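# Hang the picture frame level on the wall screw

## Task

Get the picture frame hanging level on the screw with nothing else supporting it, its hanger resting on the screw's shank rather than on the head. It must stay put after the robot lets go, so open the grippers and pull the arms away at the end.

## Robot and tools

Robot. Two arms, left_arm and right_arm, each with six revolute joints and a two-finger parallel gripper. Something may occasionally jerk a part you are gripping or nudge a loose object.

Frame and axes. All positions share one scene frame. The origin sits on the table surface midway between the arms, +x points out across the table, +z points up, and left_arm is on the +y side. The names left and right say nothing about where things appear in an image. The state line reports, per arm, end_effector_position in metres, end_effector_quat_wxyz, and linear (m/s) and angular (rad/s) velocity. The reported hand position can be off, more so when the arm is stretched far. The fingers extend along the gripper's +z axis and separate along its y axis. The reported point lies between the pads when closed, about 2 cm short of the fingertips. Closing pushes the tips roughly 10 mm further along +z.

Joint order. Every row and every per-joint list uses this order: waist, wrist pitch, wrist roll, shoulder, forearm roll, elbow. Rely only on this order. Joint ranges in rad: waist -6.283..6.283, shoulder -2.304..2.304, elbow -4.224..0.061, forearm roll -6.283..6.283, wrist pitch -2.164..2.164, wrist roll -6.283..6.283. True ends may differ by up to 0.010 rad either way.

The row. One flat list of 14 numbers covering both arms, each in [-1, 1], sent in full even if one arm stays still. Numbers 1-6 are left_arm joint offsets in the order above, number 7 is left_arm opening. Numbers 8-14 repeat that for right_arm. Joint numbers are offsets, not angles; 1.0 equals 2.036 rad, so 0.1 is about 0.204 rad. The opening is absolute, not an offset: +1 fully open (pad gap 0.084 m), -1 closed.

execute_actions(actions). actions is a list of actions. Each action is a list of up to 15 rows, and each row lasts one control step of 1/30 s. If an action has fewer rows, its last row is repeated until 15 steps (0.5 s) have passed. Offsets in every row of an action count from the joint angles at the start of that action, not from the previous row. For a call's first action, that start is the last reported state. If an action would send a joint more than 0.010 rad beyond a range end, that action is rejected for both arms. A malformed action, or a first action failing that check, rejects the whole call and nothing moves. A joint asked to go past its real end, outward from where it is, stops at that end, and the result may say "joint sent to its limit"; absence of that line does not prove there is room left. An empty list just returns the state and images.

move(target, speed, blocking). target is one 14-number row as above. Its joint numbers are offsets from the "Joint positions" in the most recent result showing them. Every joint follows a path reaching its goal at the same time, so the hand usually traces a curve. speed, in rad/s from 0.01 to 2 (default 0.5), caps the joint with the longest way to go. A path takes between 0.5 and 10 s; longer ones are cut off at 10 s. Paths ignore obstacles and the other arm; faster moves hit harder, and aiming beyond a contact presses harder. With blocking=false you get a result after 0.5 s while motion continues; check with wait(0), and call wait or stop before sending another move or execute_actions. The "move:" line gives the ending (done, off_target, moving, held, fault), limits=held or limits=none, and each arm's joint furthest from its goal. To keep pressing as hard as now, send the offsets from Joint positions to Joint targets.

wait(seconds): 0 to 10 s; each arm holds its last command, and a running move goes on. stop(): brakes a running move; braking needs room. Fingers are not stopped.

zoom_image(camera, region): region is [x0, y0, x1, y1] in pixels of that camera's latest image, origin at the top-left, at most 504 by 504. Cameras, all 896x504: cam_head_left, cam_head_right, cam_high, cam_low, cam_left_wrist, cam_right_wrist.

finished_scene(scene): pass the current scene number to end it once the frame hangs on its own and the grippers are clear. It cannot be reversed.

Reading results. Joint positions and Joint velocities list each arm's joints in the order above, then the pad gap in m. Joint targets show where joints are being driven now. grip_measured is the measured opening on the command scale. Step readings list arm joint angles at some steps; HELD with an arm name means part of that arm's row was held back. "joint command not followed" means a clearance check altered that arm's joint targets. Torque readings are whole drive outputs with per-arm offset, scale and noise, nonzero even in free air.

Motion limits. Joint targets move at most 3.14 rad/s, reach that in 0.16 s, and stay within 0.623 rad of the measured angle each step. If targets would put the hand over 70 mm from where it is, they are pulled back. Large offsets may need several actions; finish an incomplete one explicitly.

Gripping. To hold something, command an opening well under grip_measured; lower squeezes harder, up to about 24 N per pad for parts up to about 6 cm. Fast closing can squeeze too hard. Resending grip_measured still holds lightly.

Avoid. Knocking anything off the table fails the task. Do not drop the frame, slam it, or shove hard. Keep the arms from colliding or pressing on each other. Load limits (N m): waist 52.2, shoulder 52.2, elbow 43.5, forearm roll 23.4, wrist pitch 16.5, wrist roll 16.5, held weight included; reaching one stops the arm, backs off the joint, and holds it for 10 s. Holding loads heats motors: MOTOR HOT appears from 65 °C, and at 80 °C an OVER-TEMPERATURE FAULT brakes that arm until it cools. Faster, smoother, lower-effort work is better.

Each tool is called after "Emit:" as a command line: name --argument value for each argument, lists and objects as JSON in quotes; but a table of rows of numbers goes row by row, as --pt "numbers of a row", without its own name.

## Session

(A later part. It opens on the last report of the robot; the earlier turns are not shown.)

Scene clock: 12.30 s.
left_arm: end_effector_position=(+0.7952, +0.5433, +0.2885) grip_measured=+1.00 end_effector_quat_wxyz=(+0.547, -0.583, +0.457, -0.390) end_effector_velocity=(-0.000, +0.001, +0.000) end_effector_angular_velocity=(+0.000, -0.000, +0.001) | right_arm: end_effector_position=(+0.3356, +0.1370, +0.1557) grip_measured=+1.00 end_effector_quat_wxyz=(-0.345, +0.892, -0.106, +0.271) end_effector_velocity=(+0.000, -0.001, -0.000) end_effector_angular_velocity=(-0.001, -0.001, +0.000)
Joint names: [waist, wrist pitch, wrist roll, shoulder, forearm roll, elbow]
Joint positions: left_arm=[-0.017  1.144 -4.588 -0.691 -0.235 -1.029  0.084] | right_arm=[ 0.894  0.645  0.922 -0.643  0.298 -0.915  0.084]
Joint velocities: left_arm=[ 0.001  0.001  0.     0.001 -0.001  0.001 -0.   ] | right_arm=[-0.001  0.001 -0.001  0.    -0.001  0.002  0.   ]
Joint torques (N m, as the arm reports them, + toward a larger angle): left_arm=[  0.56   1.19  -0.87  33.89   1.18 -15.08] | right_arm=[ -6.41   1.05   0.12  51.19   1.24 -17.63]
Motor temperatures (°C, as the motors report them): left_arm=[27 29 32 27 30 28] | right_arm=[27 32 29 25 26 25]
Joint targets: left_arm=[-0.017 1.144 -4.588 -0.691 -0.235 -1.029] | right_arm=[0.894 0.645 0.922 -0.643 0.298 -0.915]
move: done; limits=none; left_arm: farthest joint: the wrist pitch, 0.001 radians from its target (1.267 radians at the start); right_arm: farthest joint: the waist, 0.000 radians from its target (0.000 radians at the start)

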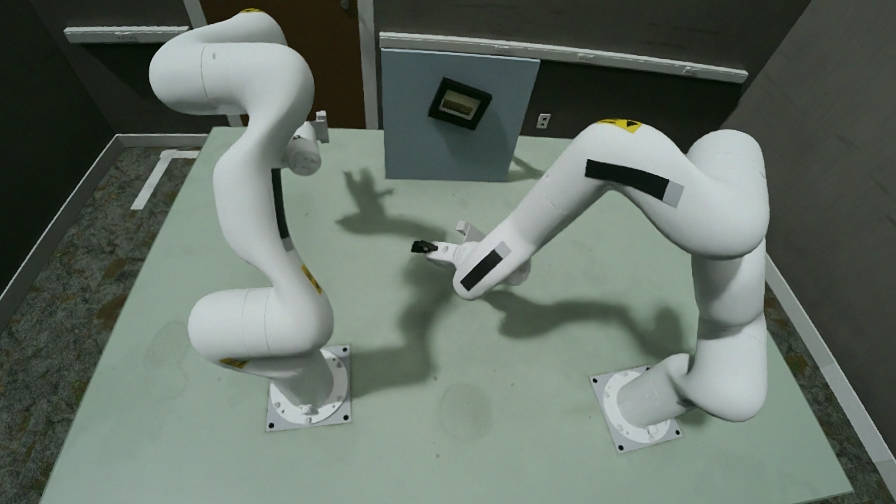

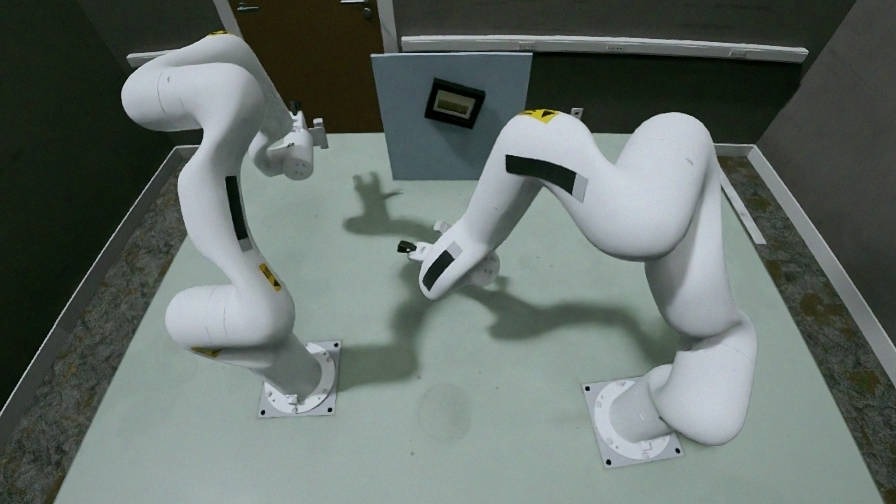

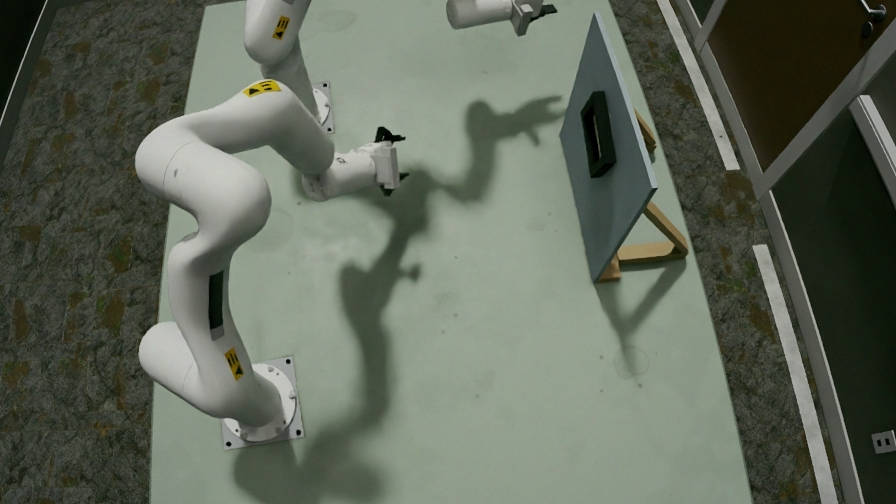

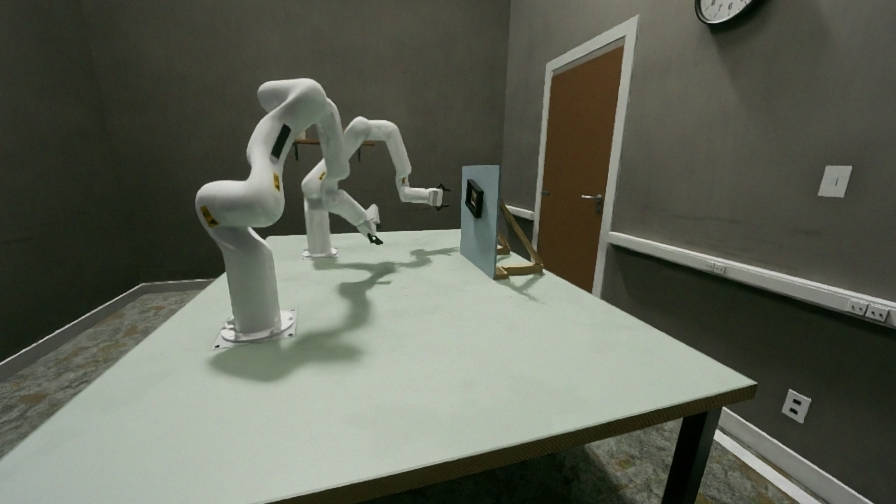

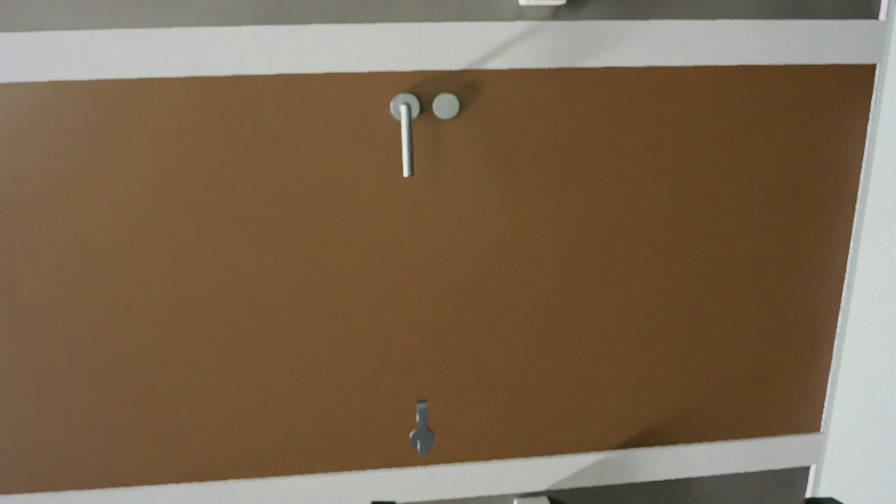

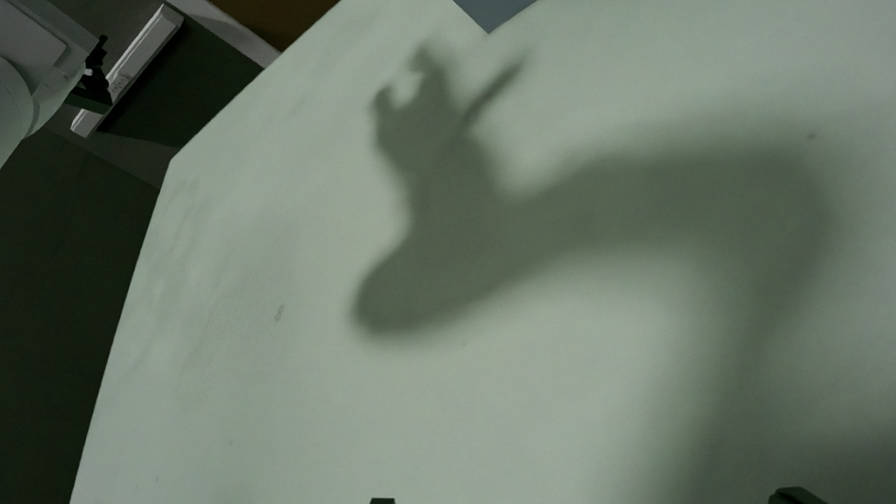

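Emit:
move --target '[0, 0.0393, 0, 0.0786, 0, 0.118, 1, 0,0,0,0,0,0,1]' --speed 0.4

Emit:
move --target '[-0.296, 0, 0, 0, 0, 0, 1, 0,0,0,0,0,0,1]' --speed 0.4

Scene clock: 13.77 s.
left_arm: end_effector_position=(+0.7149, +0.5392, +0.3031) grip_measured=+1.00 end_effector_quat_wxyz=(+0.553, -0.580, +0.460, -0.383) end_effector_velocity=(-0.001, +0.000, -0.000) end_effector_angular_velocity=(-0.001, +0.000, +0.002) | right_arm: end_effector_position=(+0.3356, +0.1370, +0.1557) grip_measured=+1.00 end_effector_quat_wxyz=(-0.345, +0.892, -0.106, +0.271) end_effector_velocity=(-0.001, -0.001, -0.002) end_effector_angular_velocity=(-0.004, +0.002, +0.000)
Joint names: [waist, wrist pitch, wrist roll, shoulder, forearm roll, elbow]
Joint positions: left_arm=[-0.017  1.224 -4.588 -0.531 -0.235 -0.789  0.084] | right_arm=[ 0.894  0.645  0.922 -0.643  0.298 -0.915  0.084]
Joint velocities: left_arm=[-0.001  0.    -0.     0.001 -0.002  0.002 -0.   ] | right_arm=[ 0.001 -0.001 -0.002 -0.001  0.002  0.002 -0.   ]
Joint torques (N m, as the arm reports them, + toward a larger angle): left_arm=[  0.48   1.24  -0.87  28.71   1.1  -14.19] | right_arm=[ -6.28   1.02   0.18  51.38   1.   -18.  ]
Motor temperatures (°C, as the motors report them): left_arm=[27 29 32 27 30 28] | right_arm=[27 32 29 25 26 26]
Joint targets: left_arm=[-0.017 1.224 -4.588 -0.531 -0.235 -0.789] | right_arm=[0.894 0.645 0.922 -0.643 0.298 -0.915]
move: done; limits=none; left_arm: farthest joint: the waist, 0.000 radians from its target (0.000 radians at the start); right_arm: farthest joint: the waist, 0.000 radians from its target (0.000 radians at the start)

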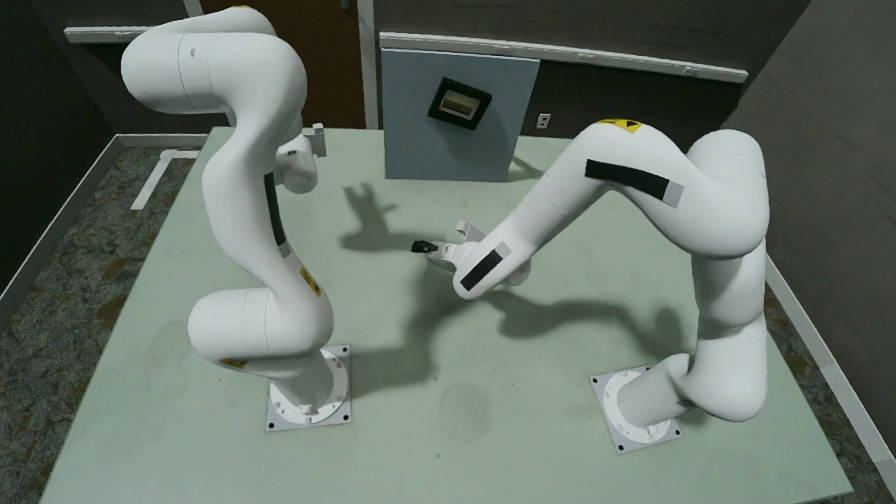

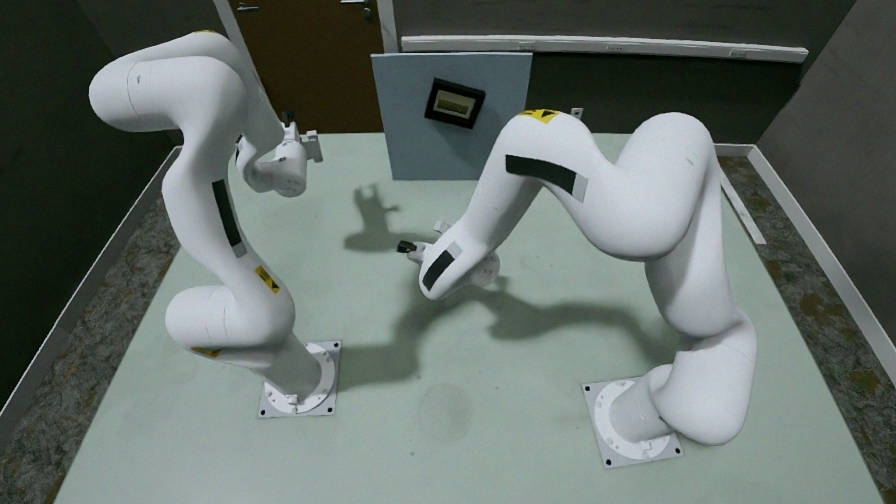

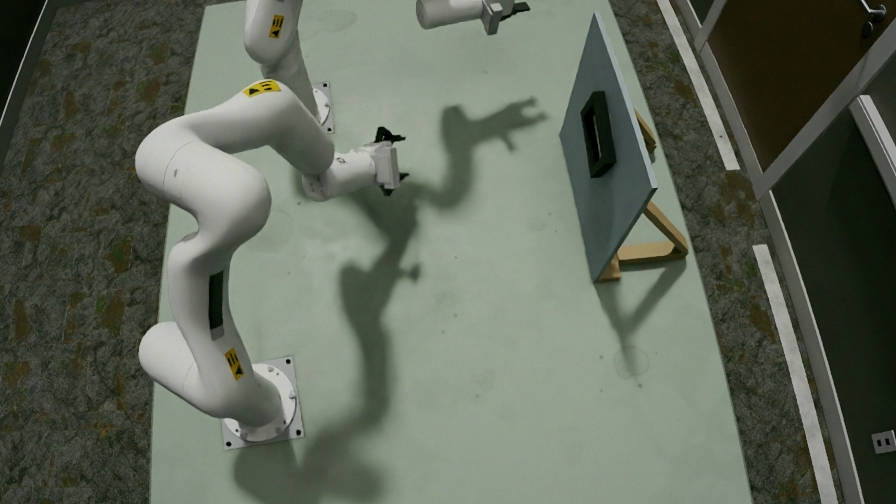

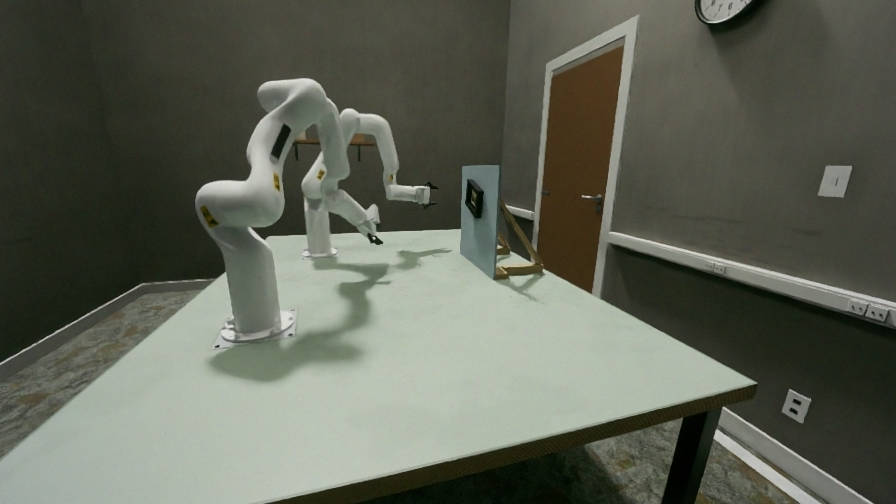

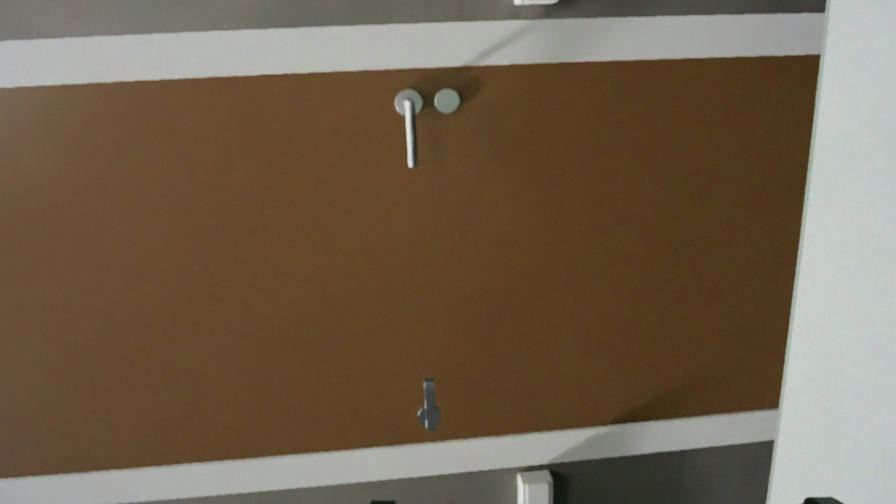

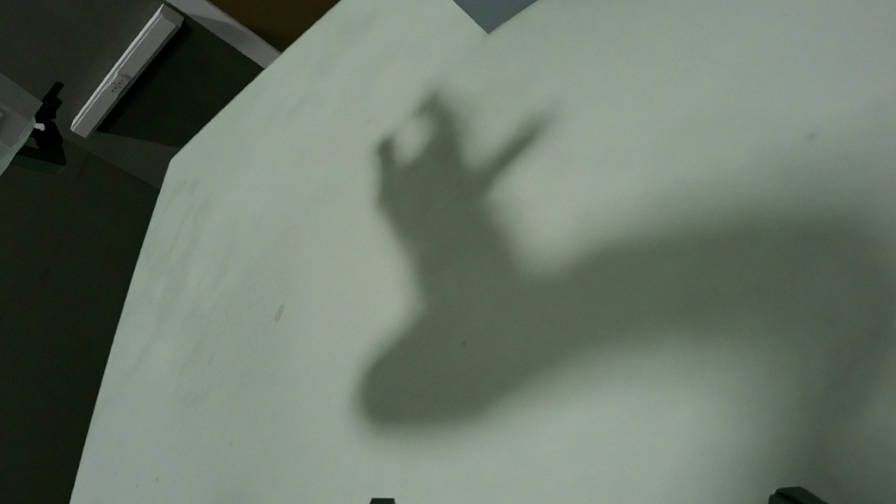

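Scene clock: 15.67 s.
left_arm: end_effector_position=(+0.6532, +0.1344, +0.3031) grip_measured=+1.00 end_effector_quat_wxyz=(+0.414, -0.417, +0.611, -0.530) end_effector_velocity=(-0.000, -0.002, +0.001) end_effector_angular_velocity=(-0.000, -0.001, -0.003) | right_arm: end_effector_position=(+0.3356, +0.1370, +0.1557) grip_measured=+1.00 end_effector_quat_wxyz=(-0.345, +0.892, -0.106, +0.271) end_effector_velocity=(-0.001, -0.001, -0.001) end_effector_angular_velocity=(-0.002, +0.001, +0.001)
Joint names: [waist, wrist pitch, wrist roll, shoulder, forearm roll, elbow]
Joint positions: left_arm=[-0.619  1.224 -4.588 -0.531 -0.235 -0.789  0.084] | right_arm=[ 0.894  0.645  0.922 -0.643  0.298 -0.915  0.084]
Joint velocities: left_arm=[-0.002  0.    -0.     0.     0.001 -0.001  0.   ] | right_arm=[ 0.    -0.    -0.    -0.    -0.001  0.001  0.   ]
Joint torques (N m, as the arm reports them, + toward a larger angle): left_arm=[  0.62   1.19  -0.91  29.38   1.14 -13.75] | right_arm=[ -5.89   1.09   0.18  50.77   0.81 -17.61]
Motor temperatures (°C, as the motors report them): left_arm=[27 29 32 27 30 28] | right_arm=[27 32 29 25 26 26]
Joint targets: left_arm=[-0.620 1.224 -4.588 -0.531 -0.235 -0.789] | right_arm=[0.894 0.645 0.922 -0.643 0.298 -0.915]
move: done; limits=none; left_arm: farthest joint: the waist, 0.000 radians from its target (0.602 radians at the start); right_arm: farthest joint: the waist, 0.000 radians from its target (0.000 radians at the start)

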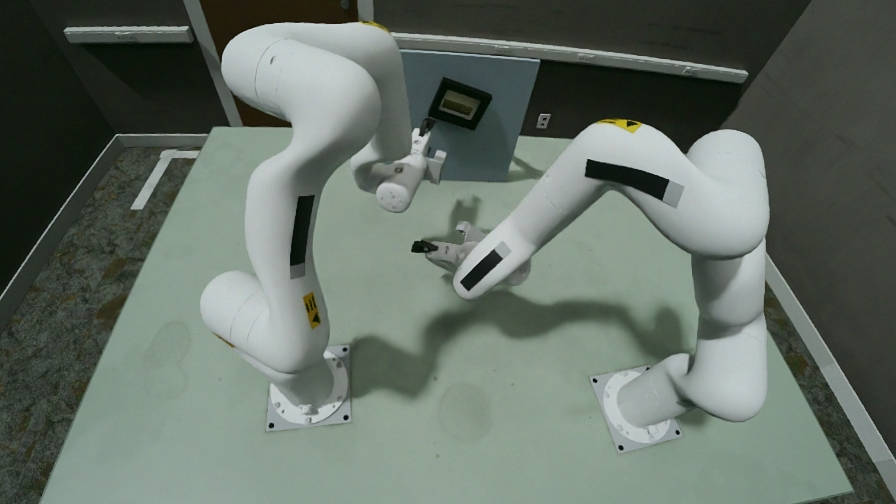

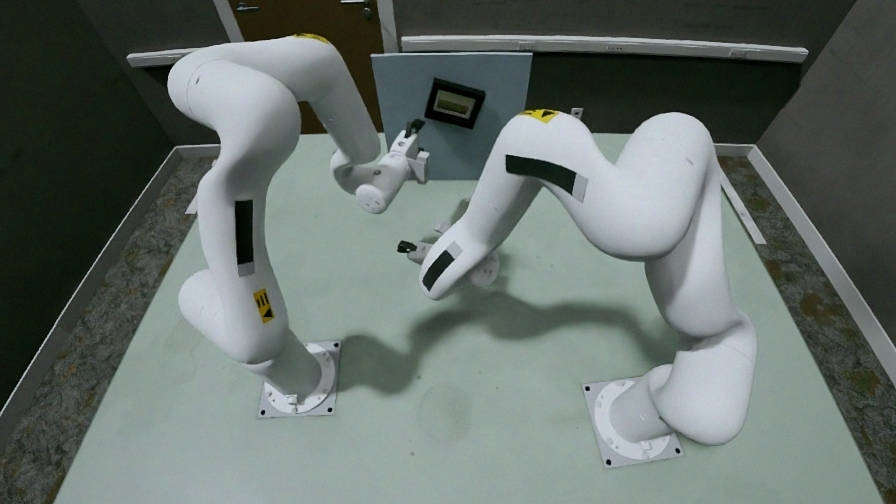

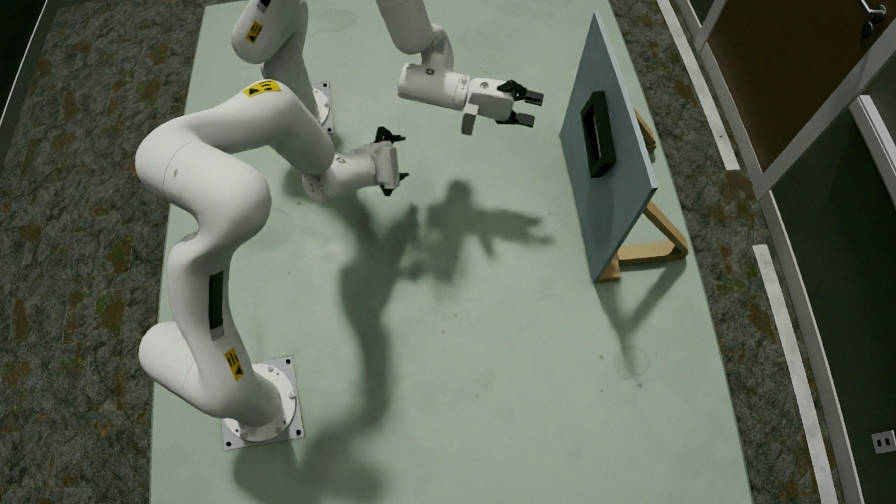

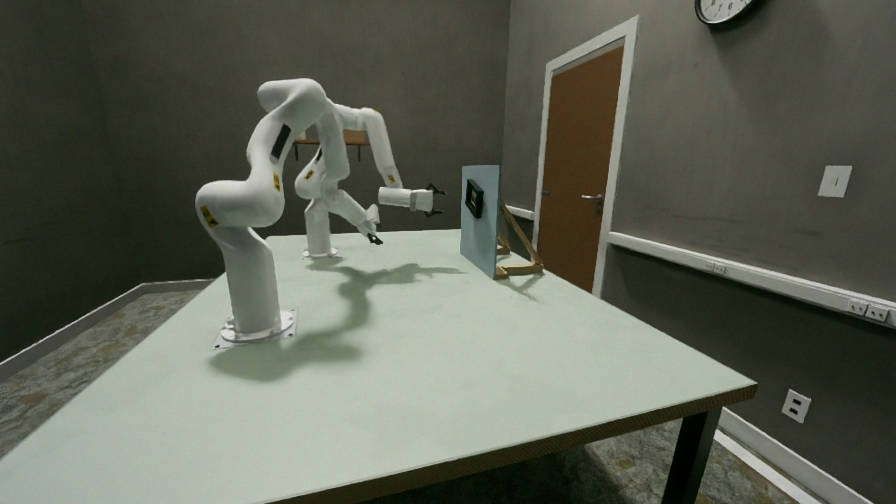

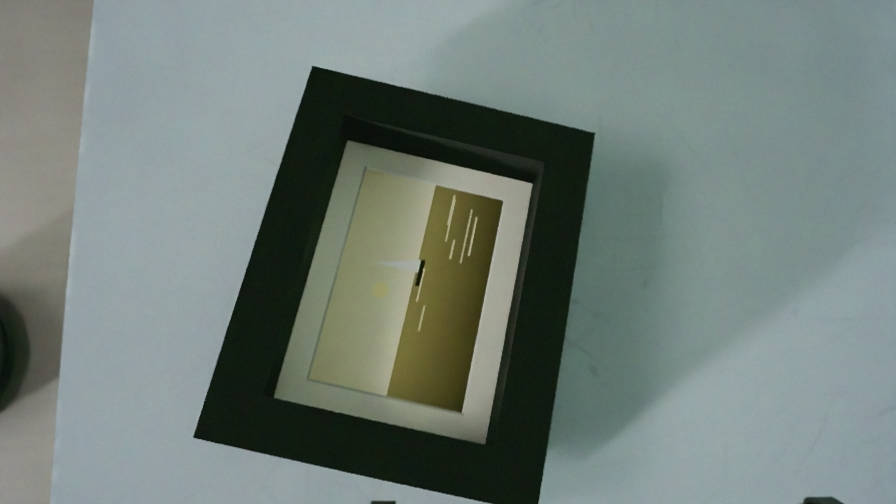

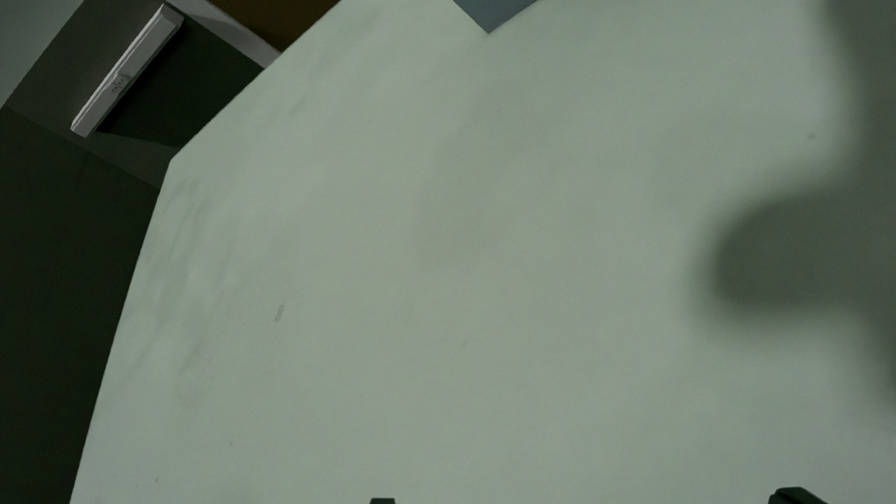

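Emit:
move --target '[0, -0.0196, 0, -0.0393, 0, -0.059, 1, 0,0,0,0,0,0,1]' --speed 0.15

Scene clock: 18.80 s.
left_arm: end_effector_position=(+0.6883, +0.1129, +0.2966) grip_measured=+1.00 end_effector_quat_wxyz=(+0.411, -0.419, +0.610, -0.532) end_effector_velocity=(-0.000, -0.001, -0.000) end_effector_angular_velocity=(+0.001, +0.000, -0.002) | right_arm: end_effector_position=(+0.3356, +0.1370, +0.1557) grip_measured=+1.00 end_effector_quat_wxyz=(-0.345, +0.892, -0.106, +0.271) end_effector_velocity=(+0.000, +0.001, +0.000) end_effector_angular_velocity=(+0.001, -0.002, +0.001)
Joint names: [waist, wrist pitch, wrist roll, shoulder, forearm roll, elbow]
Joint positions: left_arm=[-0.619  1.184 -4.588 -0.611 -0.235 -0.909  0.084] | right_arm=[ 0.894  0.645  0.922 -0.643  0.298 -0.915  0.084]
Joint velocities: left_arm=[-0.001 -0.     0.001 -0.     0.001 -0.    -0.   ] | right_arm=[ 0.     0.001  0.     0.    -0.001 -0.     0.   ]
Joint torques (N m, as the arm reports them, + toward a larger angle): left_arm=[ -0.29   1.15  -0.9   31.84   0.93 -14.66] | right_arm=[ -6.29   1.05   0.05  51.18   0.98 -17.46]
Motor temperatures (°C, as the motors report them): left_arm=[27 29 32 27 30 28] | right_arm=[27 32 29 25 26 26]
Joint targets: left_arm=[-0.619 1.184 -4.588 -0.611 -0.235 -0.909] | right_arm=[0.894 0.645 0.922 -0.643 0.298 -0.915]
move: done; limits=none; left_arm: farthest joint: the waist, 0.000 radians from its target (0.001 radians at the start); right_arm: farthest joint: the waist, 0.000 radians from its target (0.000 radians at the start)

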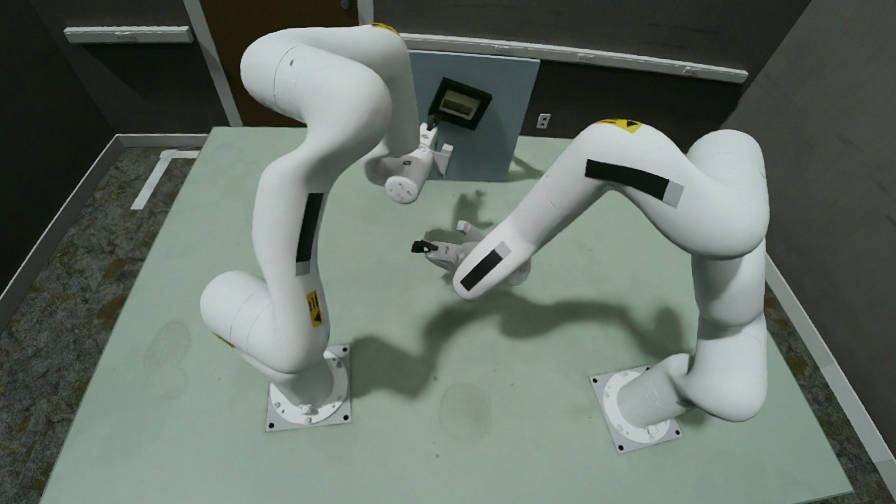

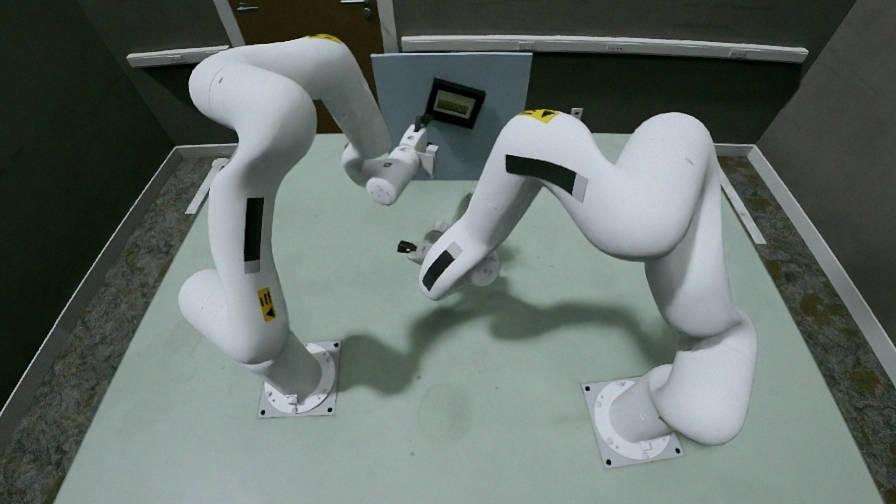

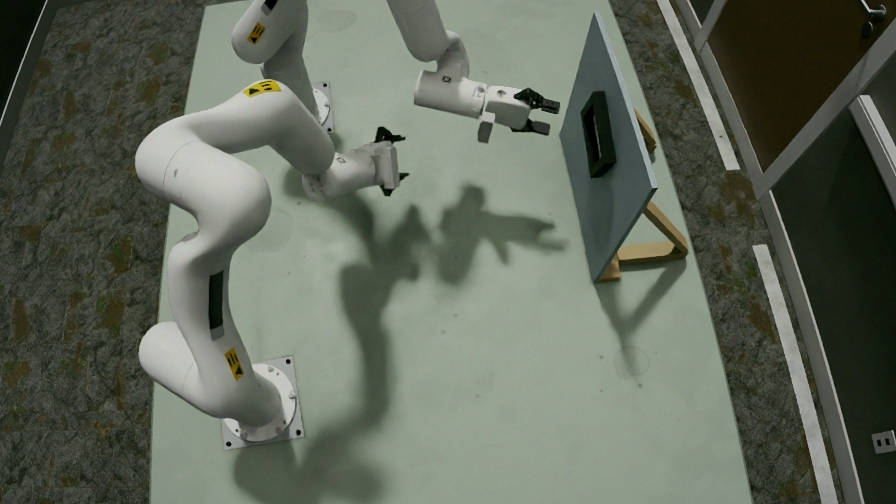

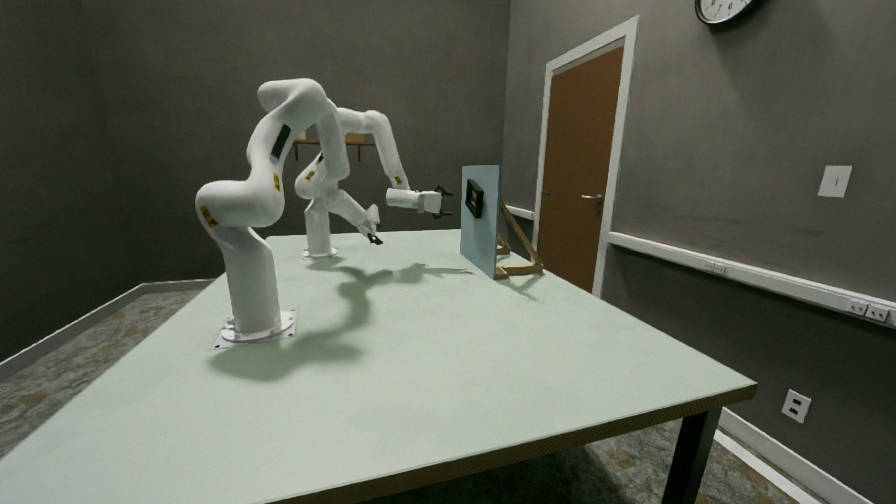

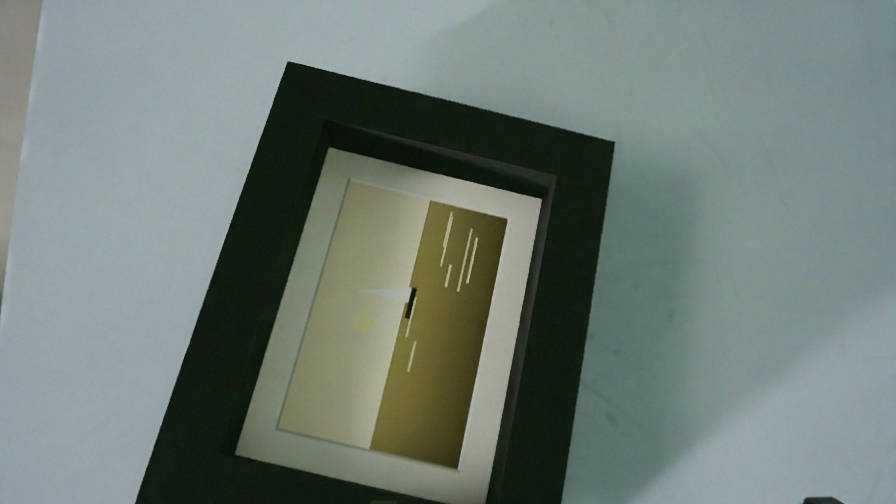

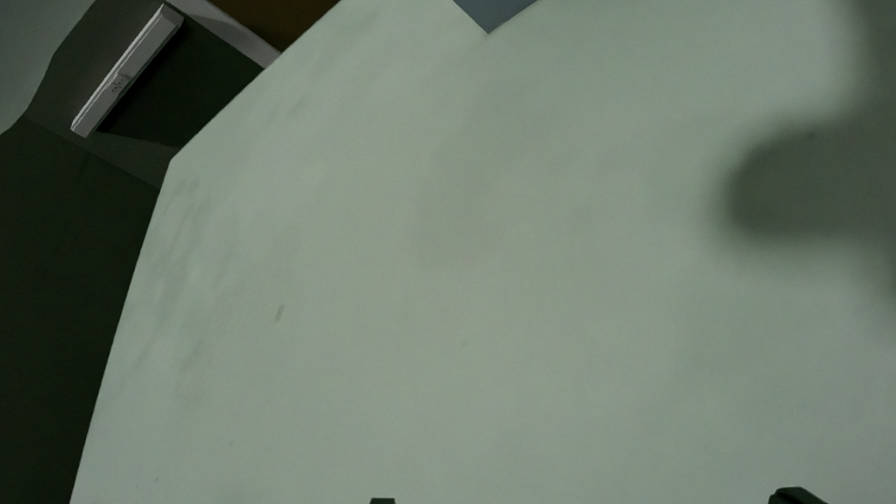

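Emit:
move --target '[0, -0.0246, 0, -0.0196, 0, -0.0442, 1, 0,0,0,0,0,0,1]' --speed 0.08

Scene clock: 20.47 s.
left_arm: end_effector_position=(+0.7141, +0.0965, +0.3010) grip_measured=+1.00 end_effector_quat_wxyz=(+0.406, -0.421, +0.609, -0.535) end_effector_velocity=(-0.000, -0.000, -0.000) end_effector_angular_velocity=(-0.002, +0.001, -0.001) | right_arm: end_effector_position=(+0.3356, +0.1370, +0.1557) grip_measured=+1.00 end_effector_quat_wxyz=(-0.345, +0.892, -0.106, +0.271) end_effector_velocity=(+0.000, -0.000, -0.001) end_effector_angular_velocity=(-0.001, -0.000, +0.001)
Joint names: [waist, wrist pitch, wrist roll, shoulder, forearm roll, elbow]
Joint positions: left_arm=[-0.619  1.134 -4.588 -0.651 -0.235 -0.999  0.084] | right_arm=[ 0.894  0.645  0.922 -0.643  0.298 -0.915  0.084]
Joint velocities: left_arm=[ 0.    -0.    -0.002 -0.     0.001  0.     0.   ] | right_arm=[-0.     0.001 -0.001 -0.001 -0.001  0.    -0.   ]
Joint torques (N m, as the arm reports them, + toward a larger angle): left_arm=[ -0.12   1.16  -0.87  32.77   1.   -15.31] | right_arm=[ -6.94   1.04   0.14  50.57   1.13 -17.71]
Motor temperatures (°C, as the motors report them): left_arm=[27 29 32 27 30 28] | right_arm=[27 32 29 25 26 26]
Joint targets: left_arm=[-0.619 1.134 -4.588 -0.651 -0.235 -0.999] | right_arm=[0.894 0.645 0.922 -0.643 0.298 -0.915]
move: done; limits=none; left_arm: farthest joint: the waist, 0.000 radians from its target (0.000 radians at the start); right_arm: farthest joint: the waist, 0.000 radians from its target (0.000 radians at the start)

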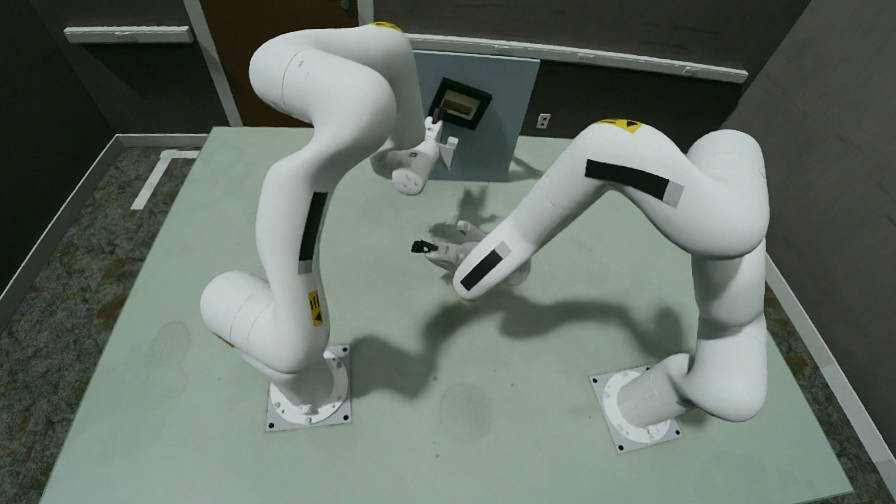

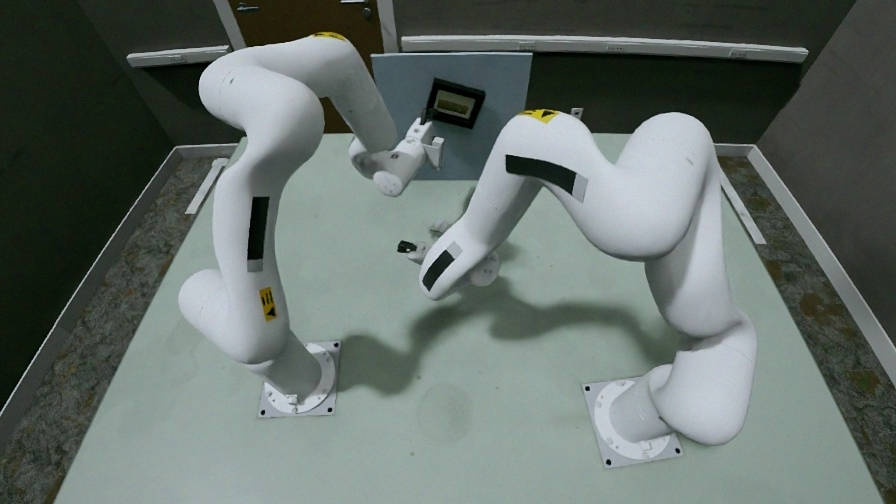

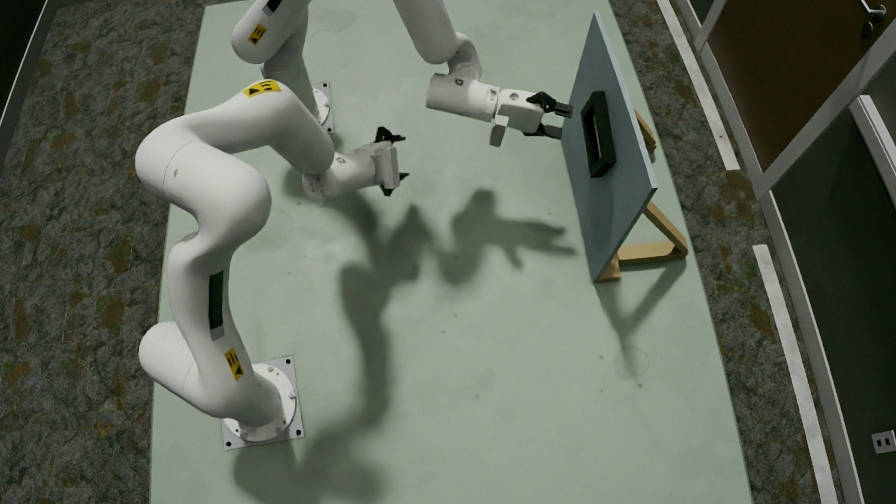

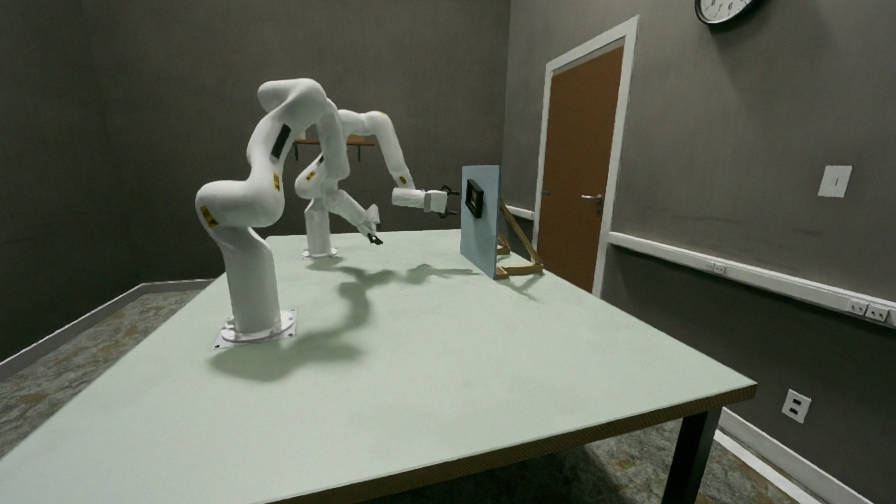

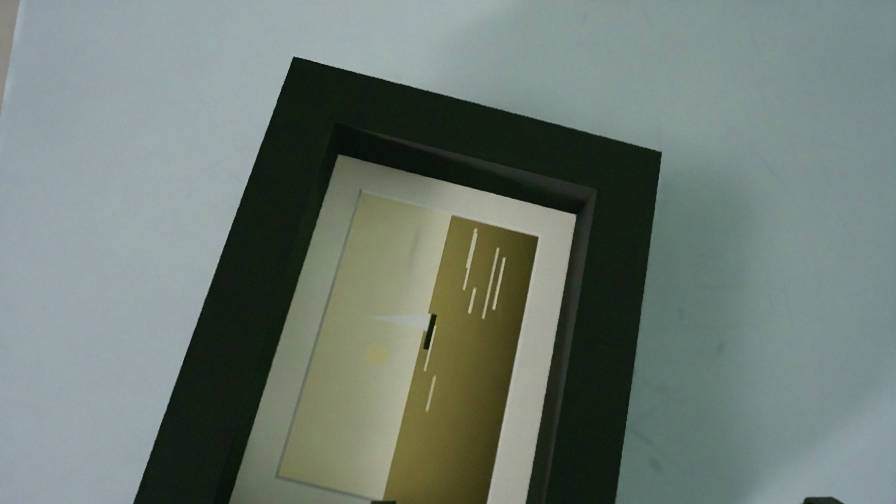

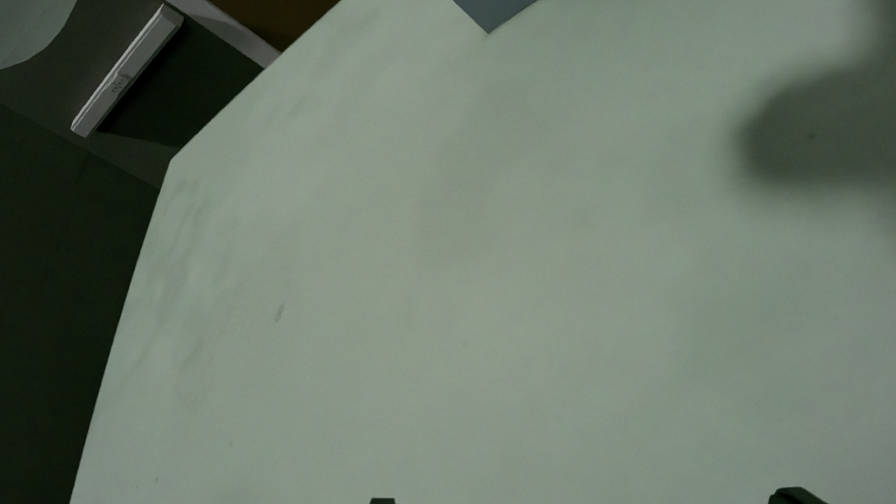

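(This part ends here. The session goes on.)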